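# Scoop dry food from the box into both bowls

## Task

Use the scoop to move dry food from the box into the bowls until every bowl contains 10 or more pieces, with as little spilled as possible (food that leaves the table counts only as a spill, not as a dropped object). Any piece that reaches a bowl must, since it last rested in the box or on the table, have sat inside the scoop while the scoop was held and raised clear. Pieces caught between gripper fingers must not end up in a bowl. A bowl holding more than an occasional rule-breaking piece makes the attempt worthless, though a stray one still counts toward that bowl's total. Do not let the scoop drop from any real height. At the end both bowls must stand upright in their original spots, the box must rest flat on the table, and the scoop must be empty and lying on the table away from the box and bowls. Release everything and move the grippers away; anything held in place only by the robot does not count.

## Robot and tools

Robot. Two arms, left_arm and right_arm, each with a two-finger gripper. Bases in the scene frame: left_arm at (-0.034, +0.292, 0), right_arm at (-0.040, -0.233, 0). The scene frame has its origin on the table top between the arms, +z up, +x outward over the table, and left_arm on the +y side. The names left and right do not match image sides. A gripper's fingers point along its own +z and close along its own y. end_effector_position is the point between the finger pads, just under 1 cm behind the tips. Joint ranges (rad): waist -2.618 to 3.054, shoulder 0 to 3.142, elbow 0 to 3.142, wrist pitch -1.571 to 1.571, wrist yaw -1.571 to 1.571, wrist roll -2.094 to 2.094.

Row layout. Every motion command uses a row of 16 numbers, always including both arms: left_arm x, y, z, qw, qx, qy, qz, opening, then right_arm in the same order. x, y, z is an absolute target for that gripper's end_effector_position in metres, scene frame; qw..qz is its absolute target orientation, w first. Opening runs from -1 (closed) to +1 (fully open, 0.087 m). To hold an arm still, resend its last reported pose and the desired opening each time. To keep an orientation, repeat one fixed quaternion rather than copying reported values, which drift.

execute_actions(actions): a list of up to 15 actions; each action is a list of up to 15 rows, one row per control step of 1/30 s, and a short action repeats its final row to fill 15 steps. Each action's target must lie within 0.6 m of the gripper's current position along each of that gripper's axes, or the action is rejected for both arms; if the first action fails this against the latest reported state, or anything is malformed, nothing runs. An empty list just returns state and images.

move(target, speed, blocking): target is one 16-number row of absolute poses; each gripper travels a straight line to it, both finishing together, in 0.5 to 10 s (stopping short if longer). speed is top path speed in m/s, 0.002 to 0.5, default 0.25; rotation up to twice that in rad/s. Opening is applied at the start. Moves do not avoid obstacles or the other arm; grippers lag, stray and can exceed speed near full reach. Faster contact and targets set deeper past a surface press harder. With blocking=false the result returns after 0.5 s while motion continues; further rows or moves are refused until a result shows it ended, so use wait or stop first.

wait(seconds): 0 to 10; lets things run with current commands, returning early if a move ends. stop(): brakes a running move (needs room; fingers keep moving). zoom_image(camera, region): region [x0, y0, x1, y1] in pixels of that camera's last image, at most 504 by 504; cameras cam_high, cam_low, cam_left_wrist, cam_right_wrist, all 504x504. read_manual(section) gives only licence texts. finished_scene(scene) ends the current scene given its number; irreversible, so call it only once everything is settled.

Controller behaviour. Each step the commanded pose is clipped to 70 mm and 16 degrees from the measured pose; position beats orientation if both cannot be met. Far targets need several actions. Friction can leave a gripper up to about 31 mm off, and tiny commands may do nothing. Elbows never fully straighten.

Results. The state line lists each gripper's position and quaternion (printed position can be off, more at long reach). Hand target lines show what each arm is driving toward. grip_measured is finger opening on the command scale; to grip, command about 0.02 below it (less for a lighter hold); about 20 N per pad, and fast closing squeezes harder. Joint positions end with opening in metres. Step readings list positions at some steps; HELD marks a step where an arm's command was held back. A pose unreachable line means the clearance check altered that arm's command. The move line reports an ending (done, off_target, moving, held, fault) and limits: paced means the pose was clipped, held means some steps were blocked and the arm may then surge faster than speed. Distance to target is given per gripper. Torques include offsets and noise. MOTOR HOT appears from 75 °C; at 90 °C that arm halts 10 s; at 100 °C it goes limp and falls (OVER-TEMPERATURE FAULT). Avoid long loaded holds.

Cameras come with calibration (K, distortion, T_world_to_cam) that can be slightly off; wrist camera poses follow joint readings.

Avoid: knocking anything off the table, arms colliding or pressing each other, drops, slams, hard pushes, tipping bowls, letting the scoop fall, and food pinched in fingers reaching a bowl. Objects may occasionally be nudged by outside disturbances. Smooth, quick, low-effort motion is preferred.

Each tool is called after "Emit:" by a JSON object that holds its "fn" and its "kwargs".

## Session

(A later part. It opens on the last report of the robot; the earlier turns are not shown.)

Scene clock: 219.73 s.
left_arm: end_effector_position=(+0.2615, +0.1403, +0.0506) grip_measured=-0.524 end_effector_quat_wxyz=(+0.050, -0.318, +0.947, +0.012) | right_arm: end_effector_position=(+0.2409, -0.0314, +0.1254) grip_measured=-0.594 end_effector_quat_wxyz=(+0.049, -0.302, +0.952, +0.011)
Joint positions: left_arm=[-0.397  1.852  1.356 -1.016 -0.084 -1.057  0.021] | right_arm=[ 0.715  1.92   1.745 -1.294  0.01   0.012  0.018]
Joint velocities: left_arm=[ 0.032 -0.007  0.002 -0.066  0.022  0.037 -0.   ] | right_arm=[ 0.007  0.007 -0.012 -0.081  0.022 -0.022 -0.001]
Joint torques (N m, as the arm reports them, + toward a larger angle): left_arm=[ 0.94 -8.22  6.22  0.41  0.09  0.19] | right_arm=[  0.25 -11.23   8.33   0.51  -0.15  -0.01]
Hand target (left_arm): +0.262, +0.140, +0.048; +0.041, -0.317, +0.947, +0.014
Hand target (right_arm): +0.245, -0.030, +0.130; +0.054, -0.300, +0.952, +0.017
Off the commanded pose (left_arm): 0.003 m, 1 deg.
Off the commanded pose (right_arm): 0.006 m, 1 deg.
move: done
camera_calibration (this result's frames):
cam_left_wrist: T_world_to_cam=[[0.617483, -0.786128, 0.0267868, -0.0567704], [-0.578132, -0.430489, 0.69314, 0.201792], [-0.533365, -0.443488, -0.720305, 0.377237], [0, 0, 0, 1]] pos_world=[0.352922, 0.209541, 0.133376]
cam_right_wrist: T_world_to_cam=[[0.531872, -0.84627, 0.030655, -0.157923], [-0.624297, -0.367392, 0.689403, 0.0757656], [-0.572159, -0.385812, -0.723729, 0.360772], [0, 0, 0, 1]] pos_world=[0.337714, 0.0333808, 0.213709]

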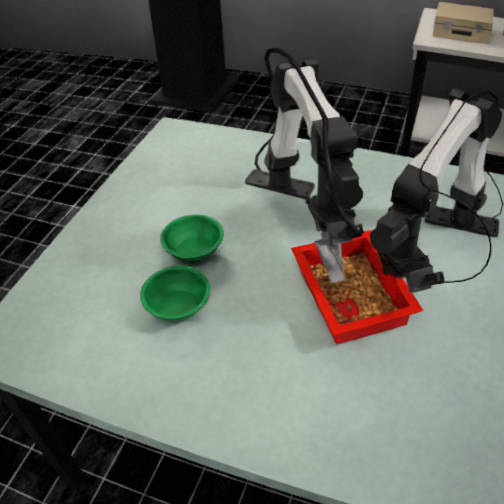

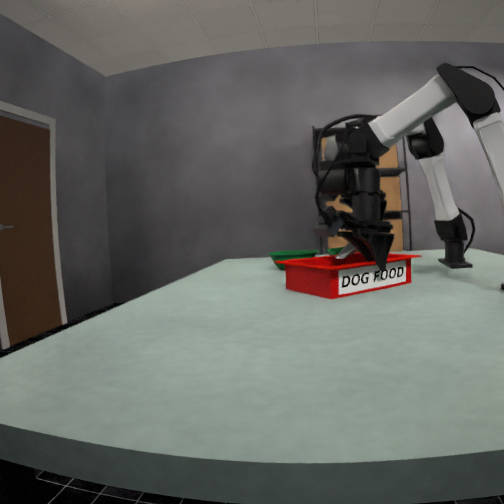

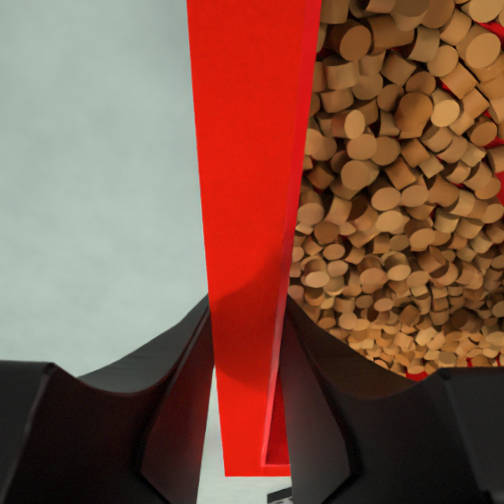

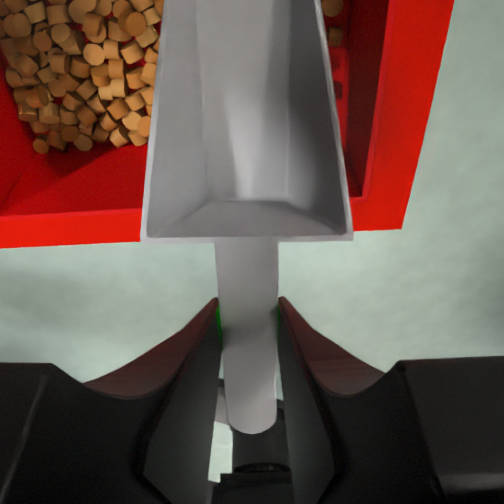

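Emit:
{"fn": "move", "kwargs": {"target": [0.2619,0.1401,0.048,0.0413,-0.3170,0.9474,0.0138,-0.6, 0.256,-0.0145,0.085,0.0538,-0.3168,0.9468,0.0180,-0.7], "speed": 0.1}}

Emit:
{"fn": "move", "kwargs": {"target": [0.2619,0.1401,0.048,0.0413,-0.3170,0.9474,0.0138,-0.6, 0.268,-0.006,0.063,0.0538,-0.3168,0.9468,0.0180,-0.7], "speed": 0.04}}

Emit:
{"fn": "move", "kwargs": {"target": [0.2619,0.1401,0.048,0.0413,-0.3170,0.9474,0.0138,-0.6, 0.332,0.042,0.063,0.0538,-0.3168,0.9468,0.0180,-0.7], "speed": 0.05}}

Emit:
{"fn": "move", "kwargs": {"target": [0.2619,0.1401,0.048,0.0413,-0.3170,0.9474,0.0138,-0.6, 0.320,0.038,0.058,0.3243,-0.2982,0.8911,0.1085,-0.7], "speed": 0.1}}

Emit:
{"fn": "move", "kwargs": {"target": [0.2619,0.1401,0.048,0.0413,-0.3170,0.9474,0.0138,-0.6, 0.308,0.026,0.13,0.4008,-0.2876,0.8594,0.1341,-0.7], "speed": 0.1}}

Scene clock: 254.23 s.
left_arm: end_effector_position=(+0.2615, +0.1403, +0.0506) grip_measured=-0.524 end_effector_quat_wxyz=(+0.050, -0.318, +0.947, +0.012) | right_arm: end_effector_position=(+0.2587, -0.0191, +0.0900) grip_measured=-0.594 end_effector_quat_wxyz=(+0.056, -0.306, +0.950, +0.013)
Joint positions: left_arm=[-0.397  1.852  1.356 -1.016 -0.084 -1.057  0.021] | right_arm=[ 0.715  1.994  1.708 -1.17   0.01   0.001  0.018]
Joint velocities: left_arm=[ 0.002  0.002 -0.012 -0.007  0.007  0.007  0.001] | right_arm=[-0.012 -0.002  0.002  0.022 -0.022  0.022 -0.   ]
Joint torques (N m, as the arm reports them, + toward a larger angle): left_arm=[ 0.98 -8.14  6.16  0.42  0.13  0.16] | right_arm=[  1.64 -12.28   5.13   0.77  -0.16  -0.05]
Hand target (left_arm): +0.262, +0.140, +0.048; +0.041, -0.317, +0.947, +0.014
Hand target (right_arm): +0.256, -0.014, +0.085; +0.054, -0.317, +0.947, +0.018
Off the commanded pose (left_arm): 0.003 m, 1 deg.
Off the commanded pose (right_arm): 0.007 m, 1 deg.
move: done
camera_calibration (this result's frames):
cam_left_wrist: T_world_to_cam=[[0.617483, -0.786128, 0.0267868, -0.0567704], [-0.578132, -0.430489, 0.69314, 0.201792], [-0.533365, -0.443488, -0.720305, 0.377237], [0, 0, 0, 1]] pos_world=[0.352922, 0.209541, 0.133376]
cam_right_wrist: T_world_to_cam=[[0.54016, -0.840992, 0.0309668, -0.157941], [-0.628274, -0.378505, 0.67971, 0.117486], [-0.55991, -0.386608, -0.732827, 0.347712], [0, 0, 0, 1]] pos_world=[0.353814, 0.0460703, 0.179847]

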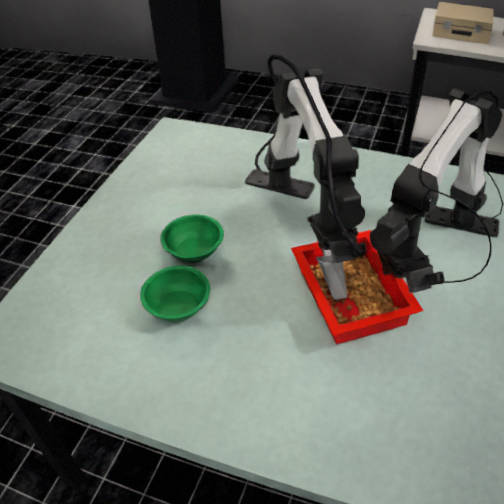

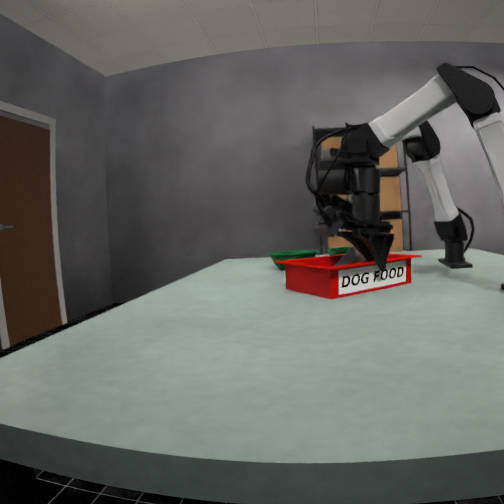

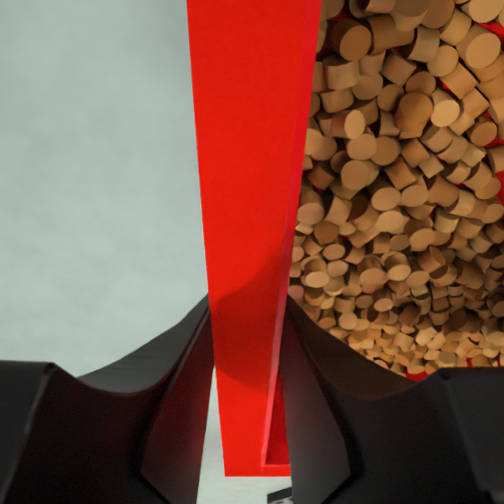

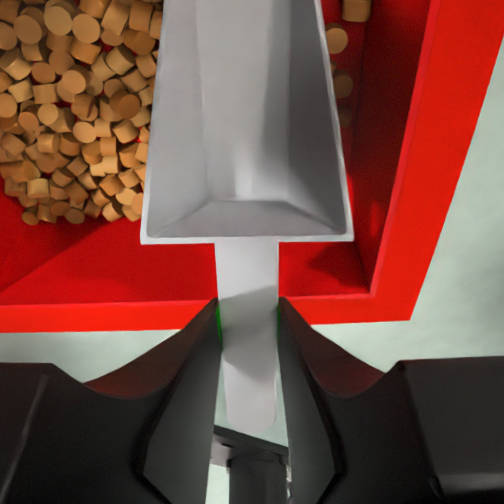

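Scene clock: 255.27 s.
left_arm: end_effector_position=(+0.2615, +0.1403, +0.0506) grip_measured=-0.524 end_effector_quat_wxyz=(+0.050, -0.318, +0.947, +0.012) | right_arm: end_effector_position=(+0.2664, -0.0135, +0.0711) grip_measured=-0.594 end_effector_quat_wxyz=(+0.052, -0.306, +0.950, +0.012)
Joint positions: left_arm=[-0.397  1.852  1.356 -1.016 -0.084 -1.057  0.021] | right_arm=[ 0.715  2.046  1.708 -1.126  0.01   0.001  0.018]
Joint velocities: left_arm=[-0.002  0.002 -0.017 -0.081  0.037 -0.007 -0.   ] | right_arm=[ 0.007 -0.002 -0.002  0.022 -0.051 -0.007  0.001]
Joint torques (N m, as the arm reports them, + toward a larger angle): left_arm=[ 0.85 -8.02  6.24  0.43  0.1   0.13] | right_arm=[  0.82 -13.07   6.37   0.57   0.     0.  ]
Hand target (left_arm): +0.262, +0.140, +0.048; +0.041, -0.317, +0.947, +0.014
Hand target (right_arm): +0.266, -0.014, +0.071; +0.052, -0.306, +0.950, +0.012
Off the commanded pose (left_arm): 0.003 m, 1 deg.
Off the commanded pose (right_arm): 0.011 m, 1 deg.
move: held (right_arm); limits=held; held on 7 of 31 steps (right_arm), including the last (right_arm)
pose unreachable (right arm): on one or more control steps of this call, first in action 0 (counted from 0), this arm could not follow its commanded pose, so it was not sent that pose on those steps. On the call's last step it was still not sent that pose. It may still have moved: this result reports where it is.
cause: the commanded pose would bring a part of the arm too close to another arm (this arm's wrist (the part past joint 4) and the other arm's wrist (the part past joint 4)).
camera_calibration (this result's frames):
cam_left_wrist: T_world_to_cam=[[0.617483, -0.786128, 0.0267868, -0.0567704], [-0.578132, -0.430489, 0.69314, 0.201792], [-0.533365, -0.443488, -0.720305, 0.377237], [0, 0, 0, 1]] pos_world=[0.352922, 0.209541, 0.133376]
cam_right_wrist: T_world_to_cam=[[0.540343, -0.84086, 0.0313626, -0.156907], [-0.624265, -0.375608, 0.68499, 0.135916], [-0.564201, -0.389708, -0.727877, 0.341122], [0, 0, 0, 1]] pos_world=[0.362093, 0.0520519, 0.160114]

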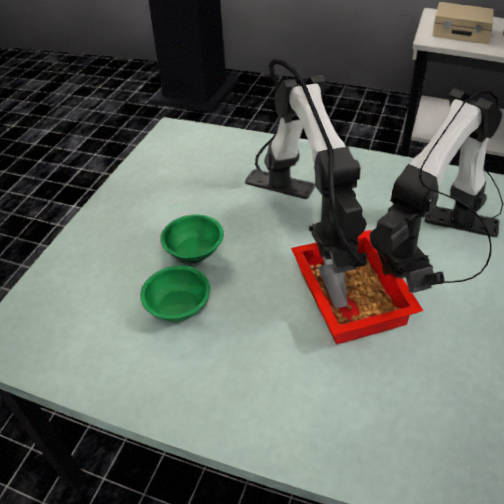

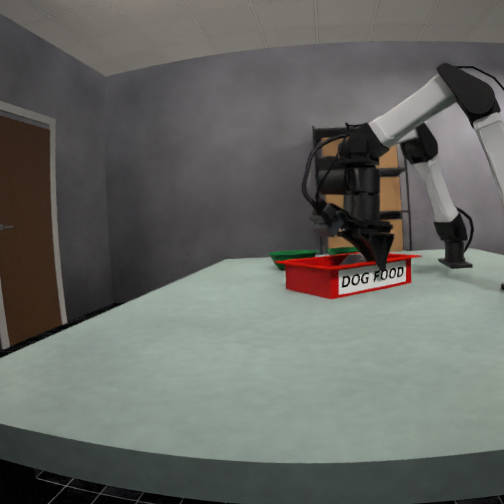

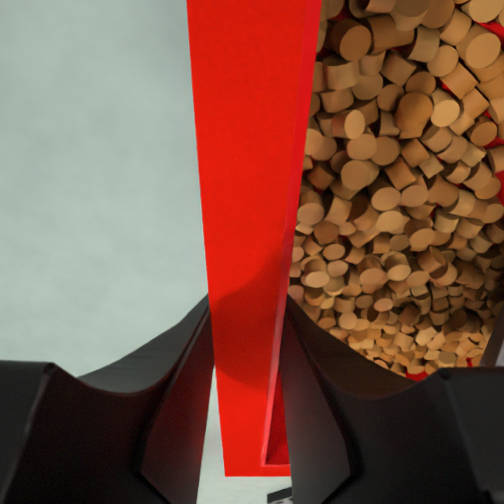

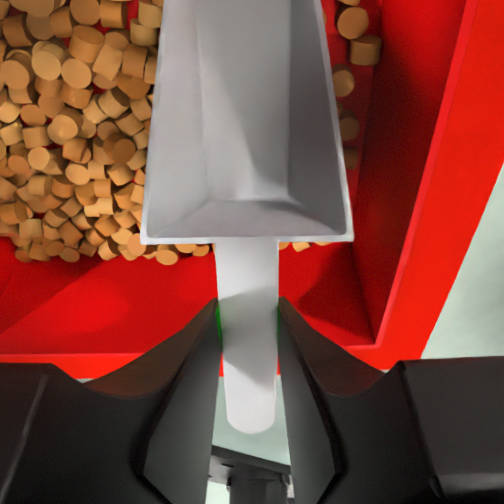

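Scene clock: 257.23 s.
left_arm: end_effector_position=(+0.2615, +0.1403, +0.0506) grip_measured=-0.524 end_effector_quat_wxyz=(+0.050, -0.318, +0.947, +0.012) | right_arm: end_effector_position=(+0.2819, -0.0023, +0.0663) grip_measured=-0.594 end_effector_quat_wxyz=(+0.055, -0.306, +0.950, +0.013)
Joint positions: left_arm=[-0.397  1.852  1.356 -1.016 -0.084 -1.057  0.021] | right_arm=[ 0.715  2.121  1.803 -1.14   0.01   0.001  0.018]
Joint velocities: left_arm=[-0.002  0.002  0.022  0.007 -0.037 -0.007 -0.001] | right_arm=[-0.012  0.022  0.012 -0.007 -0.066 -0.095  0.001]
Joint torques (N m, as the arm reports them, + toward a larger angle): left_arm=[ 0.78 -9.83  5.28  0.55  0.05  0.07] | right_arm=[  0.82 -13.79   6.26   0.57  -0.04   0.  ]
Hand target (left_arm): +0.262, +0.140, +0.051; +0.050, -0.318, +0.947, +0.012
Hand target (right_arm): +0.281, -0.003, +0.066; +0.053, -0.306, +0.950, +0.012
Off the commanded pose (left_arm): 0.003 m, 1 deg.
Off the commanded pose (right_arm): 0.067 m, 1 deg.
move: held (left_arm, right_arm); limits=held; held on 45 of 59 steps (right_arm, left_arm), including the last (right_arm, left_arm)
pose unreachable (left arm): on one or more control steps of this call, first in action 0 (counted from 0), this arm could not follow its commanded pose, so it was not sent that pose on those steps. On the call's last step it was still not sent that pose. It may still have moved: this result reports where it is.
cause: the commanded pose would bring a part of the arm too close to another arm (this arm's wrist (the part past joint 4) and the other arm's wrist (the part past joint 4)).
pose unreachable (right arm): on one or more control steps of this call, first in action 0 (counted from 0), this arm could not follow its commanded pose, so it was not sent that pose on those steps. On the call's last step it was still not sent that pose. It may still have moved: this result reports where it is.
cause: the commanded pose would bring a part of the arm too close to another arm (this arm's wrist (the part past joint 4) and the other arm's wrist (the part past joint 4)).
camera_calibration (this result's frames):
cam_left_wrist: T_world_to_cam=[[0.617483, -0.786128, 0.0267868, -0.0567704], [-0.578132, -0.430489, 0.69314, 0.201792], [-0.533365, -0.443488, -0.720305, 0.377237], [0, 0, 0, 1]] pos_world=[0.352922, 0.209541, 0.133376]
cam_right_wrist: T_world_to_cam=[[0.540208, -0.840958, 0.0310711, -0.15566], [-0.627222, -0.377745, 0.681103, 0.154151], [-0.561042, -0.387426, -0.731528, 0.350049], [0, 0, 0, 1]] pos_world=[0.377168, 0.0629445, 0.155914]

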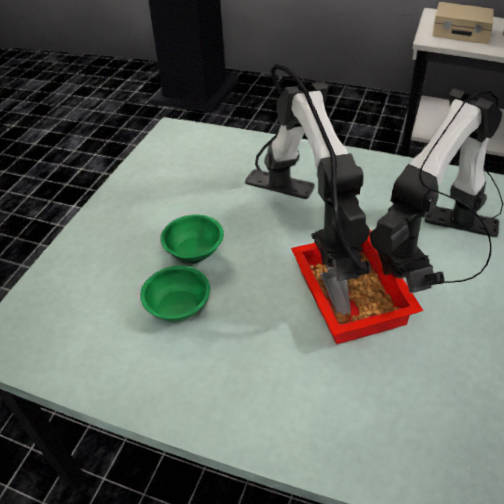

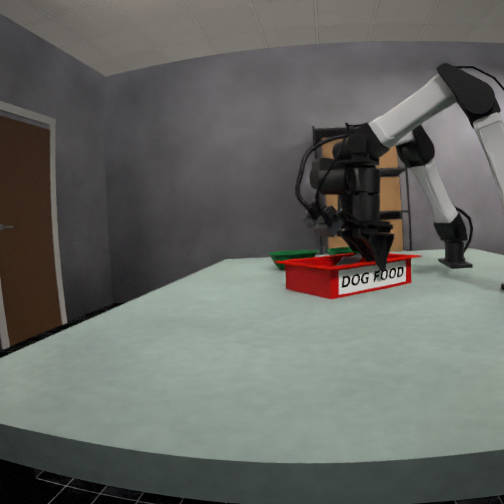

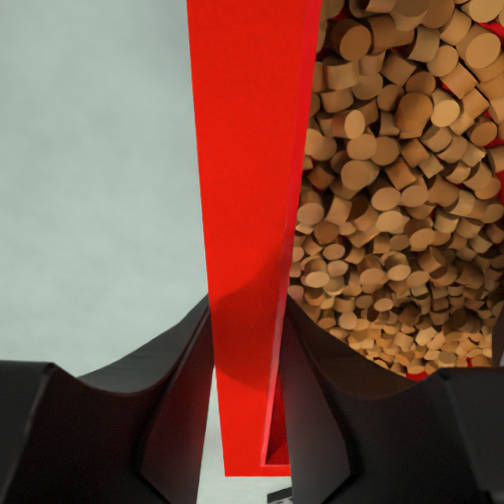

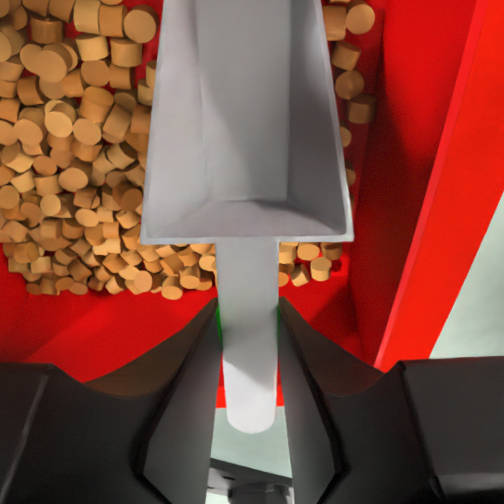

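Scene clock: 260.73 s.
left_arm: end_effector_position=(+0.2615, +0.1403, +0.0506) grip_measured=-0.524 end_effector_quat_wxyz=(+0.050, -0.318, +0.947, +0.012) | right_arm: end_effector_position=(+0.3200, +0.0317, +0.0493) grip_measured=-0.594 end_effector_quat_wxyz=(+0.307, -0.295, +0.900, +0.097)
Joint positions: left_arm=[-0.397  1.852  1.356 -1.016 -0.084 -1.057  0.021] | right_arm=[ 0.727  1.854  1.23  -0.29   0.01   0.001  0.018]
Joint velocities: left_arm=[-0.022  0.002  0.007 -0.007 -0.051 -0.022 -0.   ] | right_arm=[-0.002 -0.007 -0.007  0.022  0.081 -0.081 -0.001]
Joint torques (N m, as the arm reports them, + toward a larger angle): left_arm=[ 1.06 -8.25  6.15  0.45  0.12  0.15] | right_arm=[  1.6  -14.18   5.28   1.67  -0.08   0.02]
Hand target (left_arm): +0.262, +0.140, +0.048; +0.041, -0.317, +0.947, +0.014
Hand target (right_arm): +0.318, +0.038, +0.059; +0.324, -0.298, +0.891, +0.107
Off the commanded pose (left_arm): 0.003 m, 1 deg.
Off the commanded pose (right_arm): 0.011 m, 3 deg.
move: off_target (right_arm)
camera_calibration (this result's frames):
cam_left_wrist: T_world_to_cam=[[0.617483, -0.786128, 0.0267868, -0.0567704], [-0.578132, -0.430489, 0.69314, 0.201792], [-0.533365, -0.443488, -0.720305, 0.377237], [0, 0, 0, 1]] pos_world=[0.352922, 0.209541, 0.133376]
cam_right_wrist: T_world_to_cam=[[0.543533, -0.839386, -0.0017025, -0.146578], [-0.821341, -0.532264, 0.20517, 0.292967], [-0.173123, -0.110118, -0.978725, 0.251432], [0, 0, 0, 1]] pos_world=[0.363824, 0.0605876, 0.185725]

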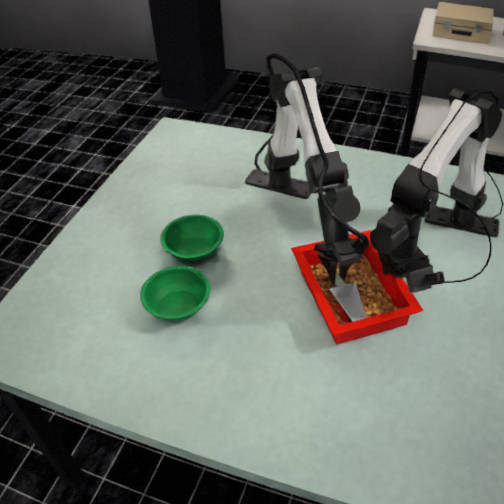

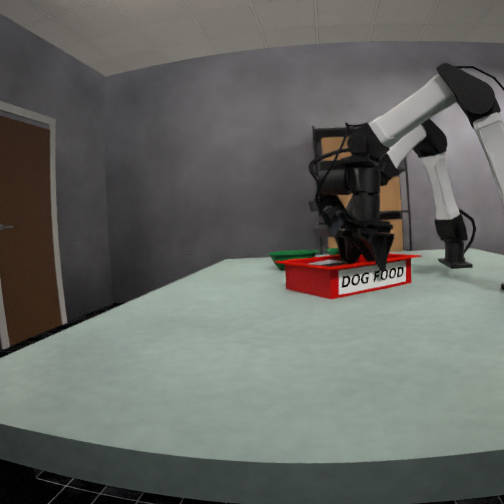

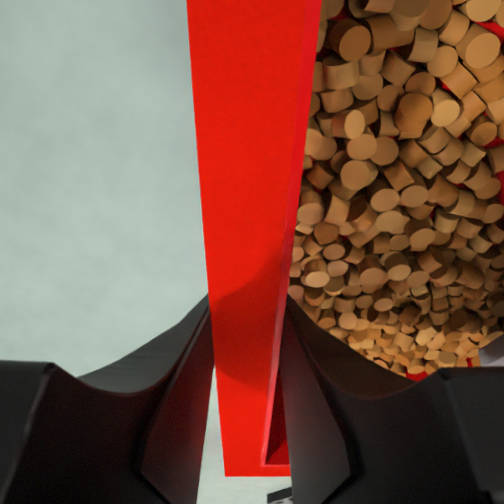

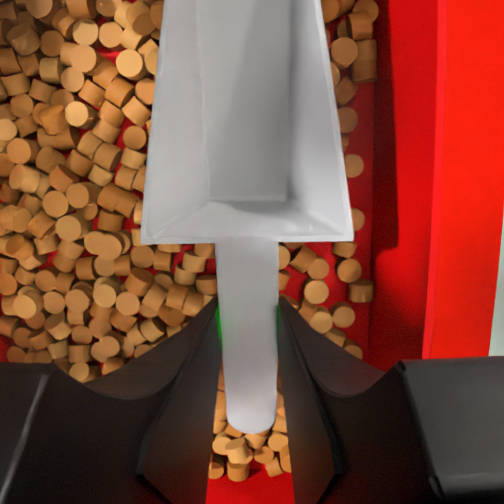

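Scene clock: 262.17 s.
left_arm: end_effector_position=(+0.2615, +0.1403, +0.0506) grip_measured=-0.524 end_effector_quat_wxyz=(+0.050, -0.318, +0.947, +0.012) | right_arm: end_effector_position=(+0.3088, +0.0242, +0.1239) grip_measured=-0.594 end_effector_quat_wxyz=(+0.388, -0.284, +0.868, +0.125)
Joint positions: left_arm=[-0.397  1.852  1.356 -1.016 -0.084 -1.057  0.021] | right_arm=[ 0.727  1.607  1.143 -0.268  0.006  0.001  0.018]
Joint velocities: left_arm=[ 0.007 -0.017 -0.017 -0.022  0.007 -0.066 -0.001] | right_arm=[ 0.002  0.002 -0.007 -0.051  0.007 -0.007  0.   ]
Joint torques (N m, as the arm reports them, + toward a larger angle): left_arm=[ 0.77 -8.07  6.11  0.43  0.1   0.15] | right_arm=[  0.59 -11.25   5.57   1.92  -0.17  -0.02]
Hand target (left_arm): +0.262, +0.140, +0.048; +0.041, -0.317, +0.947, +0.014
Hand target (right_arm): +0.308, +0.026, +0.130; +0.401, -0.287, +0.860, +0.134
Off the commanded pose (left_arm): 0.003 m, 1 deg.
Off the commanded pose (right_arm): 0.006 m, 2 deg.
move: done
camera_calibration (this result's frames):
cam_left_wrist: T_world_to_cam=[[0.617483, -0.786128, 0.0267868, -0.0567704], [-0.578132, -0.430489, 0.69314, 0.201792], [-0.533365, -0.443488, -0.720305, 0.377237], [0, 0, 0, 1]] pos_world=[0.352922, 0.209541, 0.133376]
cam_right_wrist: T_world_to_cam=[[0.546752, -0.837152, -0.0154296, -0.146045], [-0.836819, -0.54697, 0.0236319, 0.292064], [-0.0282231, -0.0000089952, -0.999602, 0.276909], [0, 0, 0, 1]] pos_world=[0.33207, 0.0374909, 0.267643]

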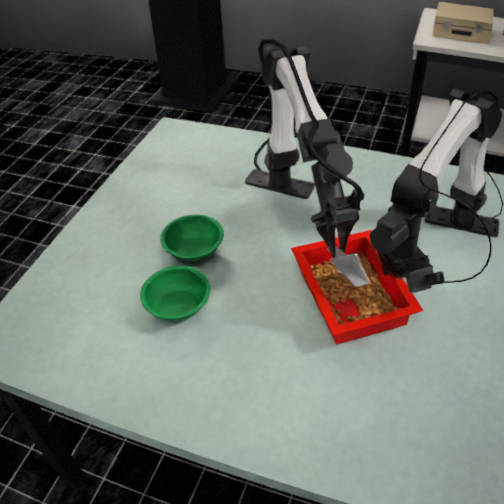

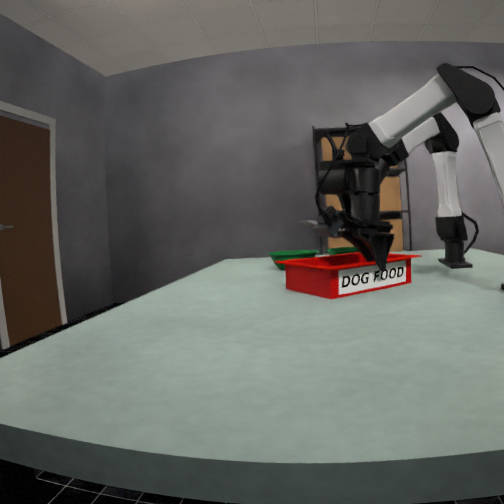

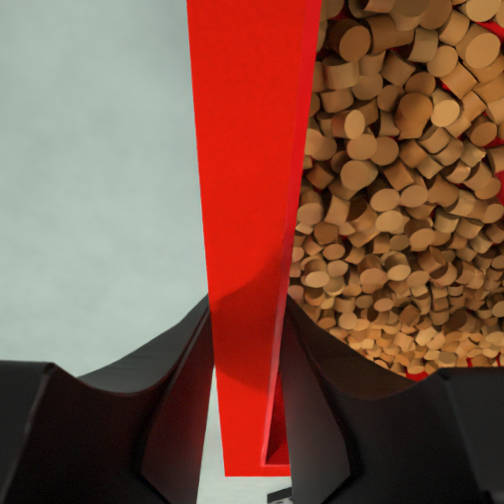

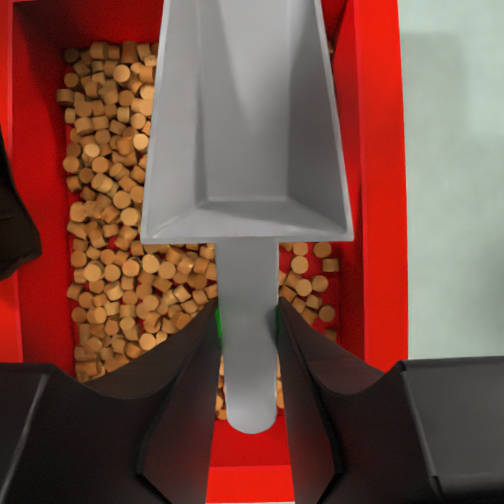

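Emit:
{"fn": "move", "kwargs": {"target": [0.2615,0.1403,0.050,0.0413,-0.3170,0.9474,0.0138,0.3, 0.27,-0.02,0.13,0.3243,-0.2982,0.8911,0.1085,-0.7], "speed": 0.15}}

Emit:
{"fn": "move", "kwargs": {"target": [0.2615,0.1403,0.042,0.1888,-0.3328,0.9068,-0.1767,0.3, 0.256,-0.0145,0.10,0.0538,-0.3168,0.9468,0.0180,-0.7], "speed": 0.15}}

Emit:
{"fn": "zoom_image", "kwargs": {"camera": "cam_low", "region": [260, 130, 460, 310]}}

Scene clock: 329.07 s.
left_arm: end_effector_position=(+0.2605, +0.1406, +0.0506) grip_measured=+0.300 end_effector_quat_wxyz=(+0.048, -0.318, +0.947, +0.013) | right_arm: end_effector_position=(+0.2716, -0.0174, +0.1248) grip_measured=-0.594 end_effector_quat_wxyz=(+0.317, -0.297, +0.895, +0.104)
Joint positions: left_arm=[-0.397  1.852  1.356 -1.02  -0.084 -1.056  0.057] | right_arm=[ 0.686  1.511  1.143 -0.523 -0.026 -0.036  0.018]
Joint velocities: left_arm=[-0.012 -0.007  0.002 -0.022  0.037  0.007  0.   ] | right_arm=[-0.012 -0.002  0.012  0.022 -0.066  0.022  0.001]
Joint torques (N m, as the arm reports them, + toward a larger angle): left_arm=[ 0.96 -8.61  6.57  0.42  0.11  0.14] | right_arm=[  0.02 -10.12   6.46   1.54  -0.18  -0.05]
Hand target (left_arm): +0.261, +0.140, +0.050; +0.041, -0.317, +0.947, +0.014
Hand target (right_arm): +0.271, -0.020, +0.129; +0.324, -0.299, +0.891, +0.108
Off the commanded pose (left_arm): 0.001 m, 1 deg.
Off the commanded pose (right_arm): 0.006 m, 1 deg.
move: done
camera_calibration (this result's frames):
cam_left_wrist: T_world_to_cam=[[0.617268, -0.78641, 0.0232376, -0.0555792], [-0.575514, -0.431199, 0.694874, 0.200676], [-0.536436, -0.442297, -0.718756, 0.377443], [0, 0, 0, 1]] pos_world=[0.352273, 0.209765, 0.133136]
cam_right_wrist: T_world_to_cam=[[0.552349, -0.833576, -0.00781629, -0.162954], [-0.818912, -0.544337, 0.181878, 0.213548], [-0.155864, -0.0940594, -0.98329, 0.307726], [0, 0, 0, 1]] pos_world=[0.312848, 0.00935194, 0.262471]

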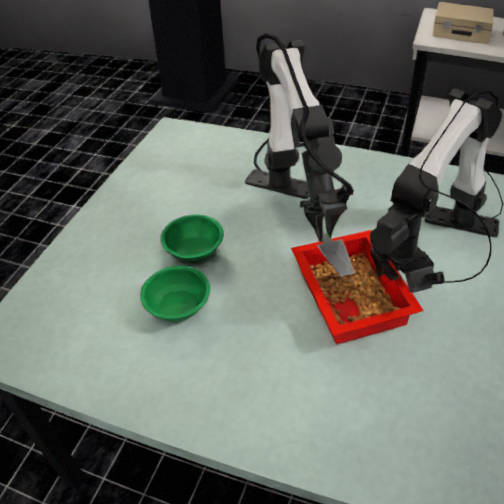

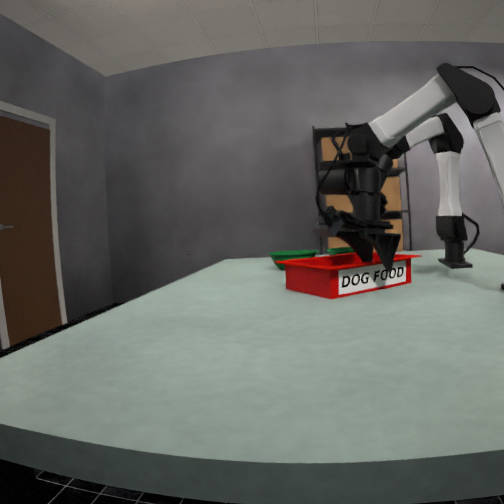

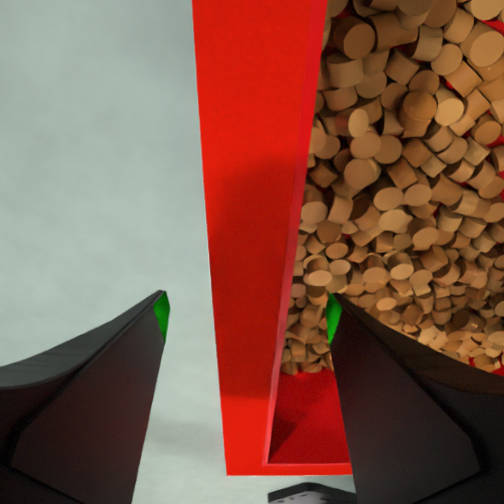

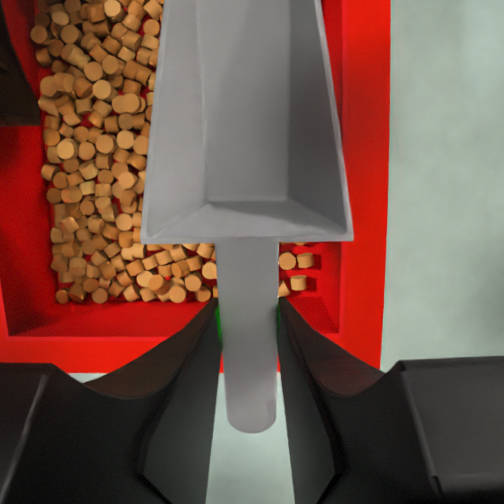

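Scene clock: 331.57 s.
left_arm: end_effector_position=(+0.2638, +0.1377, +0.0410) grip_measured=+0.300 end_effector_quat_wxyz=(+0.187, -0.328, +0.910, -0.172) | right_arm: end_effector_position=(+0.2533, -0.0197, +0.0952) grip_measured=-0.594 end_effector_quat_wxyz=(+0.046, -0.318, +0.947, +0.022)
Joint positions: left_arm=[-0.347  1.5    0.813 -0.37   0.019 -1.056  0.057] | right_arm=[ 0.713  1.987  1.718 -1.2   -0.015 -0.023  0.018]
Joint velocities: left_arm=[-0.002 -0.017  0.012 -0.007 -0.022  0.007 -0.001] | right_arm=[-0.012 -0.012 -0.007 -0.051 -0.066  0.037 -0.   ]
Joint torques (N m, as the arm reports them, + toward a larger angle): left_arm=[ 1.17 -8.11  3.84  1.39  0.25  0.05] | right_arm=[  1.6  -11.63   8.74   0.49   0.12   0.1 ]
Hand target (left_arm): +0.261, +0.140, +0.041; +0.188, -0.333, +0.907, -0.177
Hand target (right_arm): +0.256, -0.014, +0.100; +0.054, -0.318, +0.946, +0.019
Off the commanded pose (left_arm): 0.004 m, 1 deg.
Off the commanded pose (right_arm): 0.008 m, 1 deg.
move: done
camera_calibration (this result's frames):
cam_left_wrist: T_world_to_cam=[[0.538871, -0.710299, 0.452872, -0.0671345], [-0.807357, -0.282055, 0.518286, 0.255874], [-0.240403, -0.644919, -0.725456, 0.321105], [0, 0, 0, 1]] pos_world=[0.319953, 0.231572, 0.130735]
cam_right_wrist: T_world_to_cam=[[0.561198, -0.827628, 0.00944363, -0.158721], [-0.60287, -0.400923, 0.689789, 0.102515], [-0.567102, -0.392801, -0.723949, 0.349205], [0, 0, 0, 1]] pos_world=[0.348912, 0.0469066, 0.183591]

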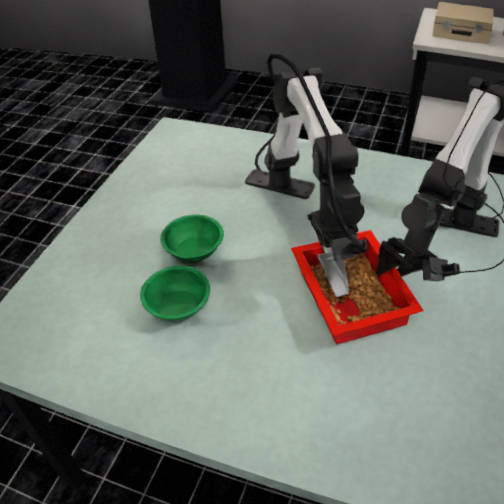

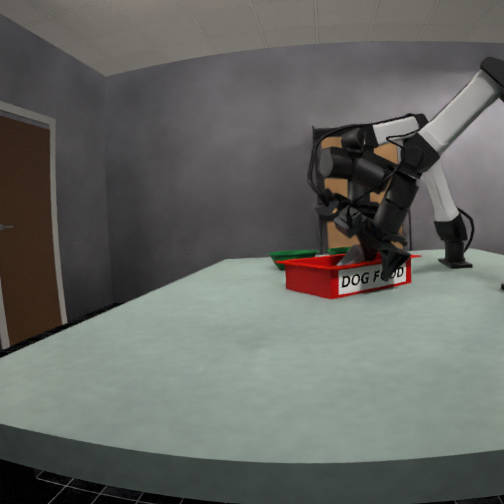

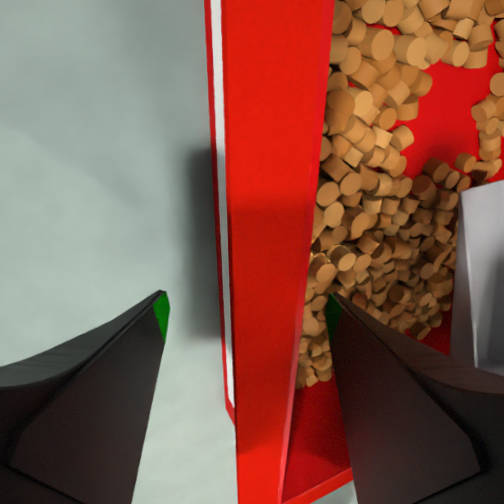

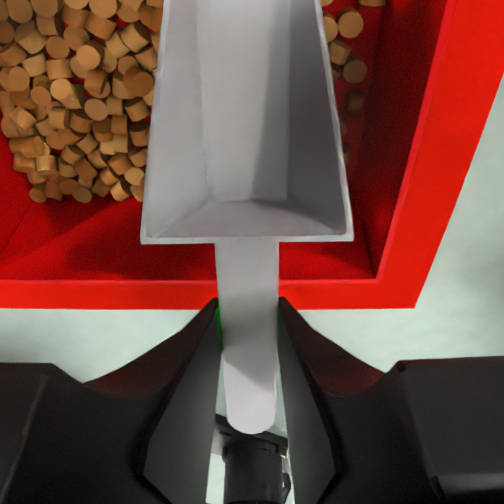

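Region (260, 130, 460, 310) of cam_low's 504x504 image, scaled by 2.520, with more detail than that image has; it fills the top 454 rows of this view, and the rest is white.

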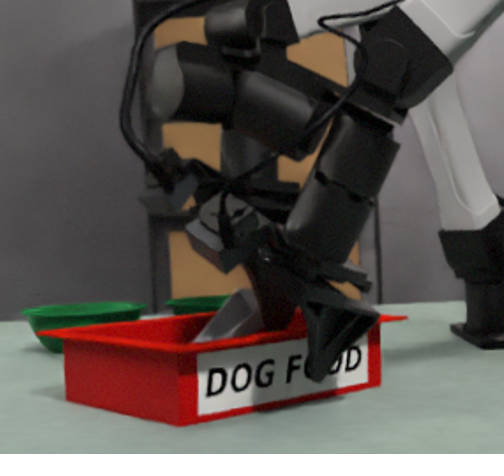

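Close left, then scoop.

Emit:
{"fn": "move", "kwargs": {"target": [0.2638,0.1377,0.041,0.1888,-0.3328,0.9068,-0.1767,-0.65, 0.258,-0.013,0.088,0.0538,-0.3168,0.9468,0.0180,-0.7], "speed": 0.05}}

Emit:
{"fn": "move", "kwargs": {"target": [0.2638,0.1377,0.041,0.1888,-0.3328,0.9068,-0.1767,-0.65, 0.270,-0.004,0.063,0.0538,-0.3168,0.9468,0.0180,-0.7], "speed": 0.04}}

Emit:
{"fn": "move", "kwargs": {"target": [0.2638,0.1377,0.041,0.1888,-0.3328,0.9068,-0.1767,-0.65, 0.332,0.042,0.063,0.0538,-0.3168,0.9468,0.0180,-0.7], "speed": 0.05}}

Scene clock: 351.77 s.
left_arm: end_effector_position=(+0.2659, +0.1363, +0.0423) grip_measured=-0.596 end_effector_quat_wxyz=(+0.189, -0.330, +0.908, -0.177) | right_arm: end_effector_position=(+0.2563, -0.0178, +0.0950) grip_measured=-0.594 end_effector_quat_wxyz=(+0.053, -0.316, +0.947, +0.023)
Joint positions: left_arm=[-0.347  1.5    0.813 -0.36   0.022 -1.063  0.018] | right_arm=[ 0.713  1.987  1.718 -1.186 -0.013 -0.02   0.018]
Joint velocities: left_arm=[-0.007  0.017  0.002  0.007  0.022  0.022 -0.   ] | right_arm=[-0.002  0.002 -0.017 -0.022 -0.007 -0.022 -0.001]
Joint torques (N m, as the arm reports them, + toward a larger angle): left_arm=[ 0.83 -7.16  4.74  1.39  0.11  0.13] | right_arm=[  1.71 -10.6    6.45   0.71   0.06   0.11]
Hand target (left_arm): +0.264, +0.138, +0.041; +0.189, -0.333, +0.907, -0.177
Hand target (right_arm): +0.258, -0.013, +0.088; +0.054, -0.317, +0.947, +0.018
Off the commanded pose (left_arm): 0.003 m, 0 deg.
Off the commanded pose (right_arm): 0.009 m, 1 deg.
move: done
camera_calibration (this result's frames):
cam_left_wrist: T_world_to_cam=[[0.538616, -0.704029, 0.462856, -0.0710037], [-0.809869, -0.281085, 0.514883, 0.257144], [-0.23239, -0.652176, -0.721568, 0.320295], [0, 0, 0, 1]] pos_world=[0.32093, 0.23118, 0.13158]
cam_right_wrist: T_world_to_cam=[[0.558393, -0.829509, 0.0106035, -0.158255], [-0.612409, -0.40356, 0.679775, 0.108515], [-0.559601, -0.386075, -0.733344, 0.350543], [0, 0, 0, 1]] pos_world=[0.350988, 0.0478544, 0.184981]

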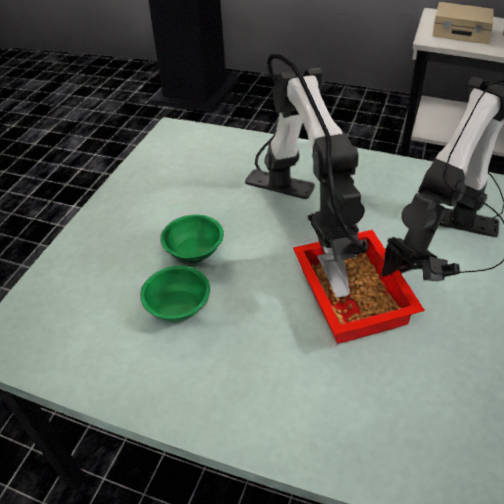

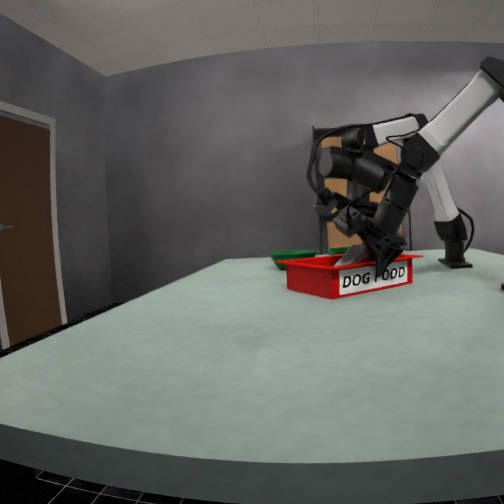

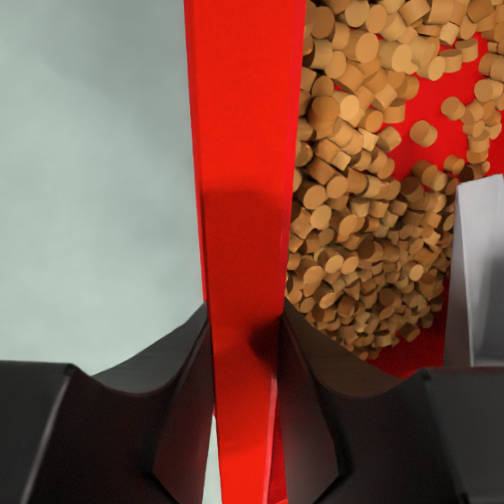

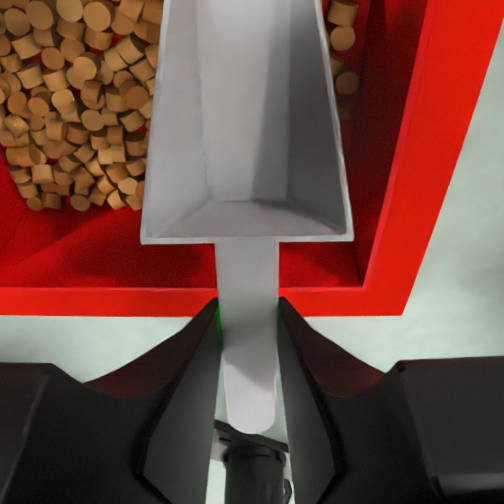

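Scene clock: 353.03 s.
left_arm: end_effector_position=(+0.2659, +0.1363, +0.0423) grip_measured=-0.596 end_effector_quat_wxyz=(+0.189, -0.330, +0.908, -0.177) | right_arm: end_effector_position=(+0.2704, -0.0082, +0.0689) grip_measured=-0.594 end_effector_quat_wxyz=(+0.056, -0.315, +0.947, +0.023)
Joint positions: left_arm=[-0.347  1.5    0.813 -0.36   0.022 -1.063  0.018] | right_arm=[ 0.713  2.058  1.718 -1.11  -0.01  -0.018  0.018]
Joint velocities: left_arm=[ 0.007 -0.007  0.002  0.007  0.037  0.022 -0.   ] | right_arm=[ 0.002  0.002 -0.002  0.051 -0.037  0.022 -0.001]
Joint torques (N m, as the arm reports them, + toward a larger angle): left_arm=[ 0.63 -7.25  4.87  1.38  0.13  0.05] | right_arm=[  1.68 -11.5    6.67   0.65   0.07   0.11]
Hand target (left_arm): +0.264, +0.138, +0.041; +0.189, -0.333, +0.907, -0.177
Hand target (right_arm): +0.270, -0.004, +0.063; +0.054, -0.317, +0.947, +0.018
Off the commanded pose (left_arm): 0.003 m, 0 deg.
Off the commanded pose (right_arm): 0.007 m, 1 deg.
move: done
camera_calibration (this result's frames):
cam_left_wrist: T_world_to_cam=[[0.538616, -0.704029, 0.462856, -0.0710037], [-0.809869, -0.281085, 0.514883, 0.257144], [-0.23239, -0.652176, -0.721568, 0.320295], [0, 0, 0, 1]] pos_world=[0.32093, 0.23118, 0.13158]
cam_right_wrist: T_world_to_cam=[[0.556447, -0.830778, 0.0132226, -0.157562], [-0.617563, -0.402887, 0.675498, 0.140529], [-0.555861, -0.384045, -0.737243, 0.342334], [0, 0, 0, 1]] pos_world=[0.364751, 0.0571897, 0.15954]

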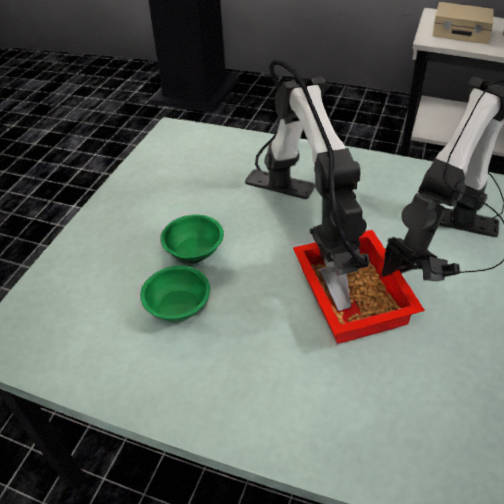

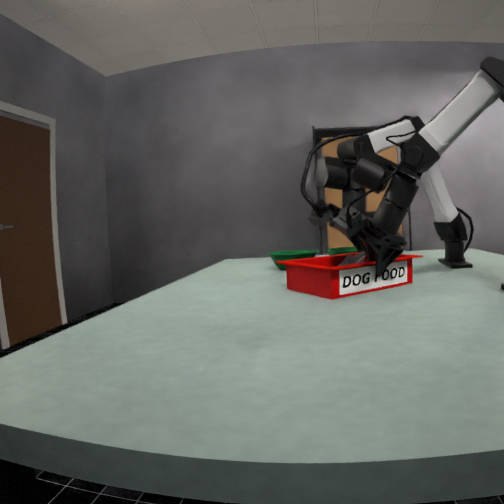

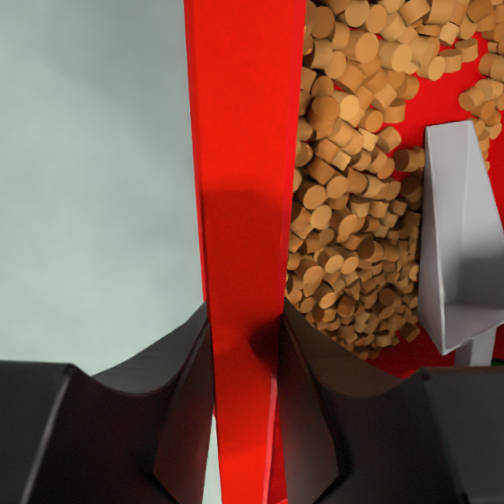

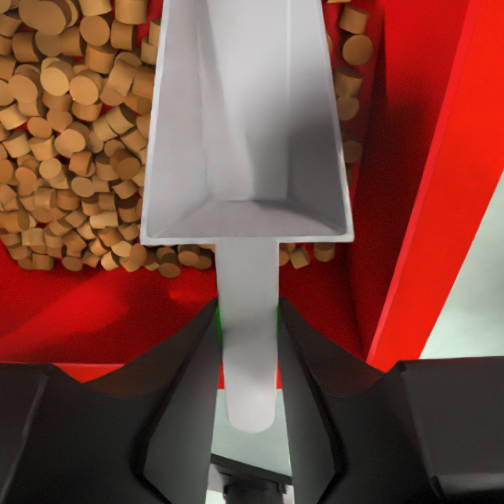

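Scene clock: 354.90 s.
left_arm: end_effector_position=(+0.2674, +0.1369, +0.0426) grip_measured=-0.596 end_effector_quat_wxyz=(+0.192, -0.336, +0.905, -0.176) | right_arm: end_effector_position=(+0.3287, +0.0369, +0.0672) grip_measured=-0.594 end_effector_quat_wxyz=(+0.049, -0.316, +0.947, +0.021)
Joint positions: left_arm=[-0.347  1.5    0.813 -0.357  0.014 -1.075  0.018] | right_arm=[ 0.719  2.446  2.353 -1.373 -0.01  -0.015  0.018]
Joint velocities: left_arm=[ 0.017 -0.007  0.002 -0.051  0.022  0.051  0.001] | right_arm=[-0.017  0.007  0.037 -0.051 -0.051  0.007 -0.001]
Joint torques (N m, as the arm reports them, + toward a larger angle): left_arm=[ 0.81 -7.34  4.78  1.35  0.19  0.14] | right_arm=[  1.55 -14.3    8.31   0.7    0.06   0.1 ]
Hand target (left_arm): +0.264, +0.138, +0.041; +0.189, -0.333, +0.907, -0.177
Hand target (right_arm): +0.332, +0.043, +0.063; +0.054, -0.317, +0.947, +0.018
Off the commanded pose (left_arm): 0.004 m, 1 deg.
Off the commanded pose (right_arm): 0.007 m, 1 deg.
move: done
camera_calibration (this result's frames):
cam_left_wrist: T_world_to_cam=[[0.547456, -0.696006, 0.464616, -0.0750537], [-0.807198, -0.292752, 0.51257, 0.259427], [-0.220735, -0.655647, -0.722083, 0.318663], [0, 0, 0, 1]] pos_world=[0.320837, 0.23264, 0.131998]
cam_right_wrist: T_world_to_cam=[[0.558535, -0.829372, 0.0134274, -0.15325], [-0.607852, -0.398232, 0.686969, 0.191693], [-0.564406, -0.391858, -0.726563, 0.393161], [0, 0, 0, 1]] pos_world=[0.424019, 0.103301, 0.156026]

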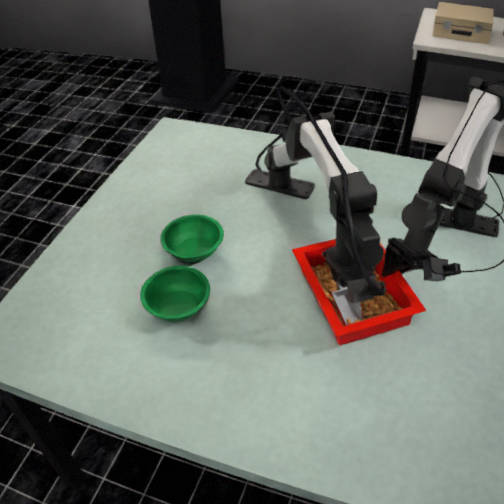

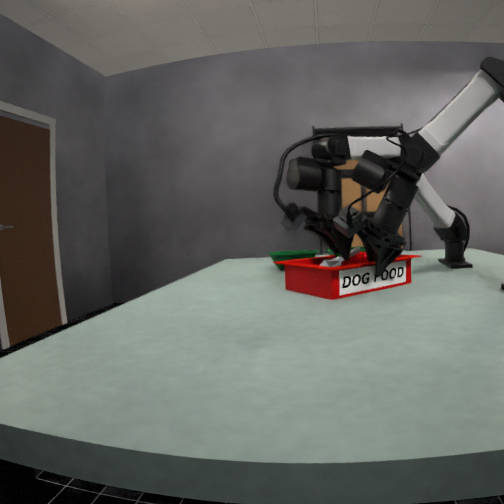

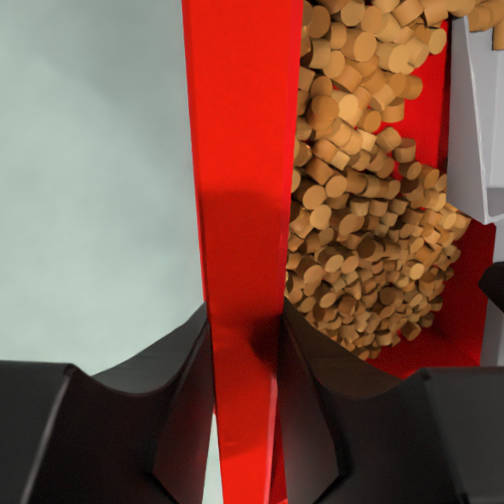

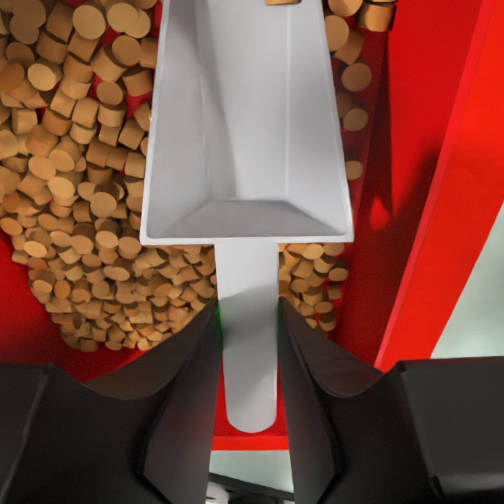

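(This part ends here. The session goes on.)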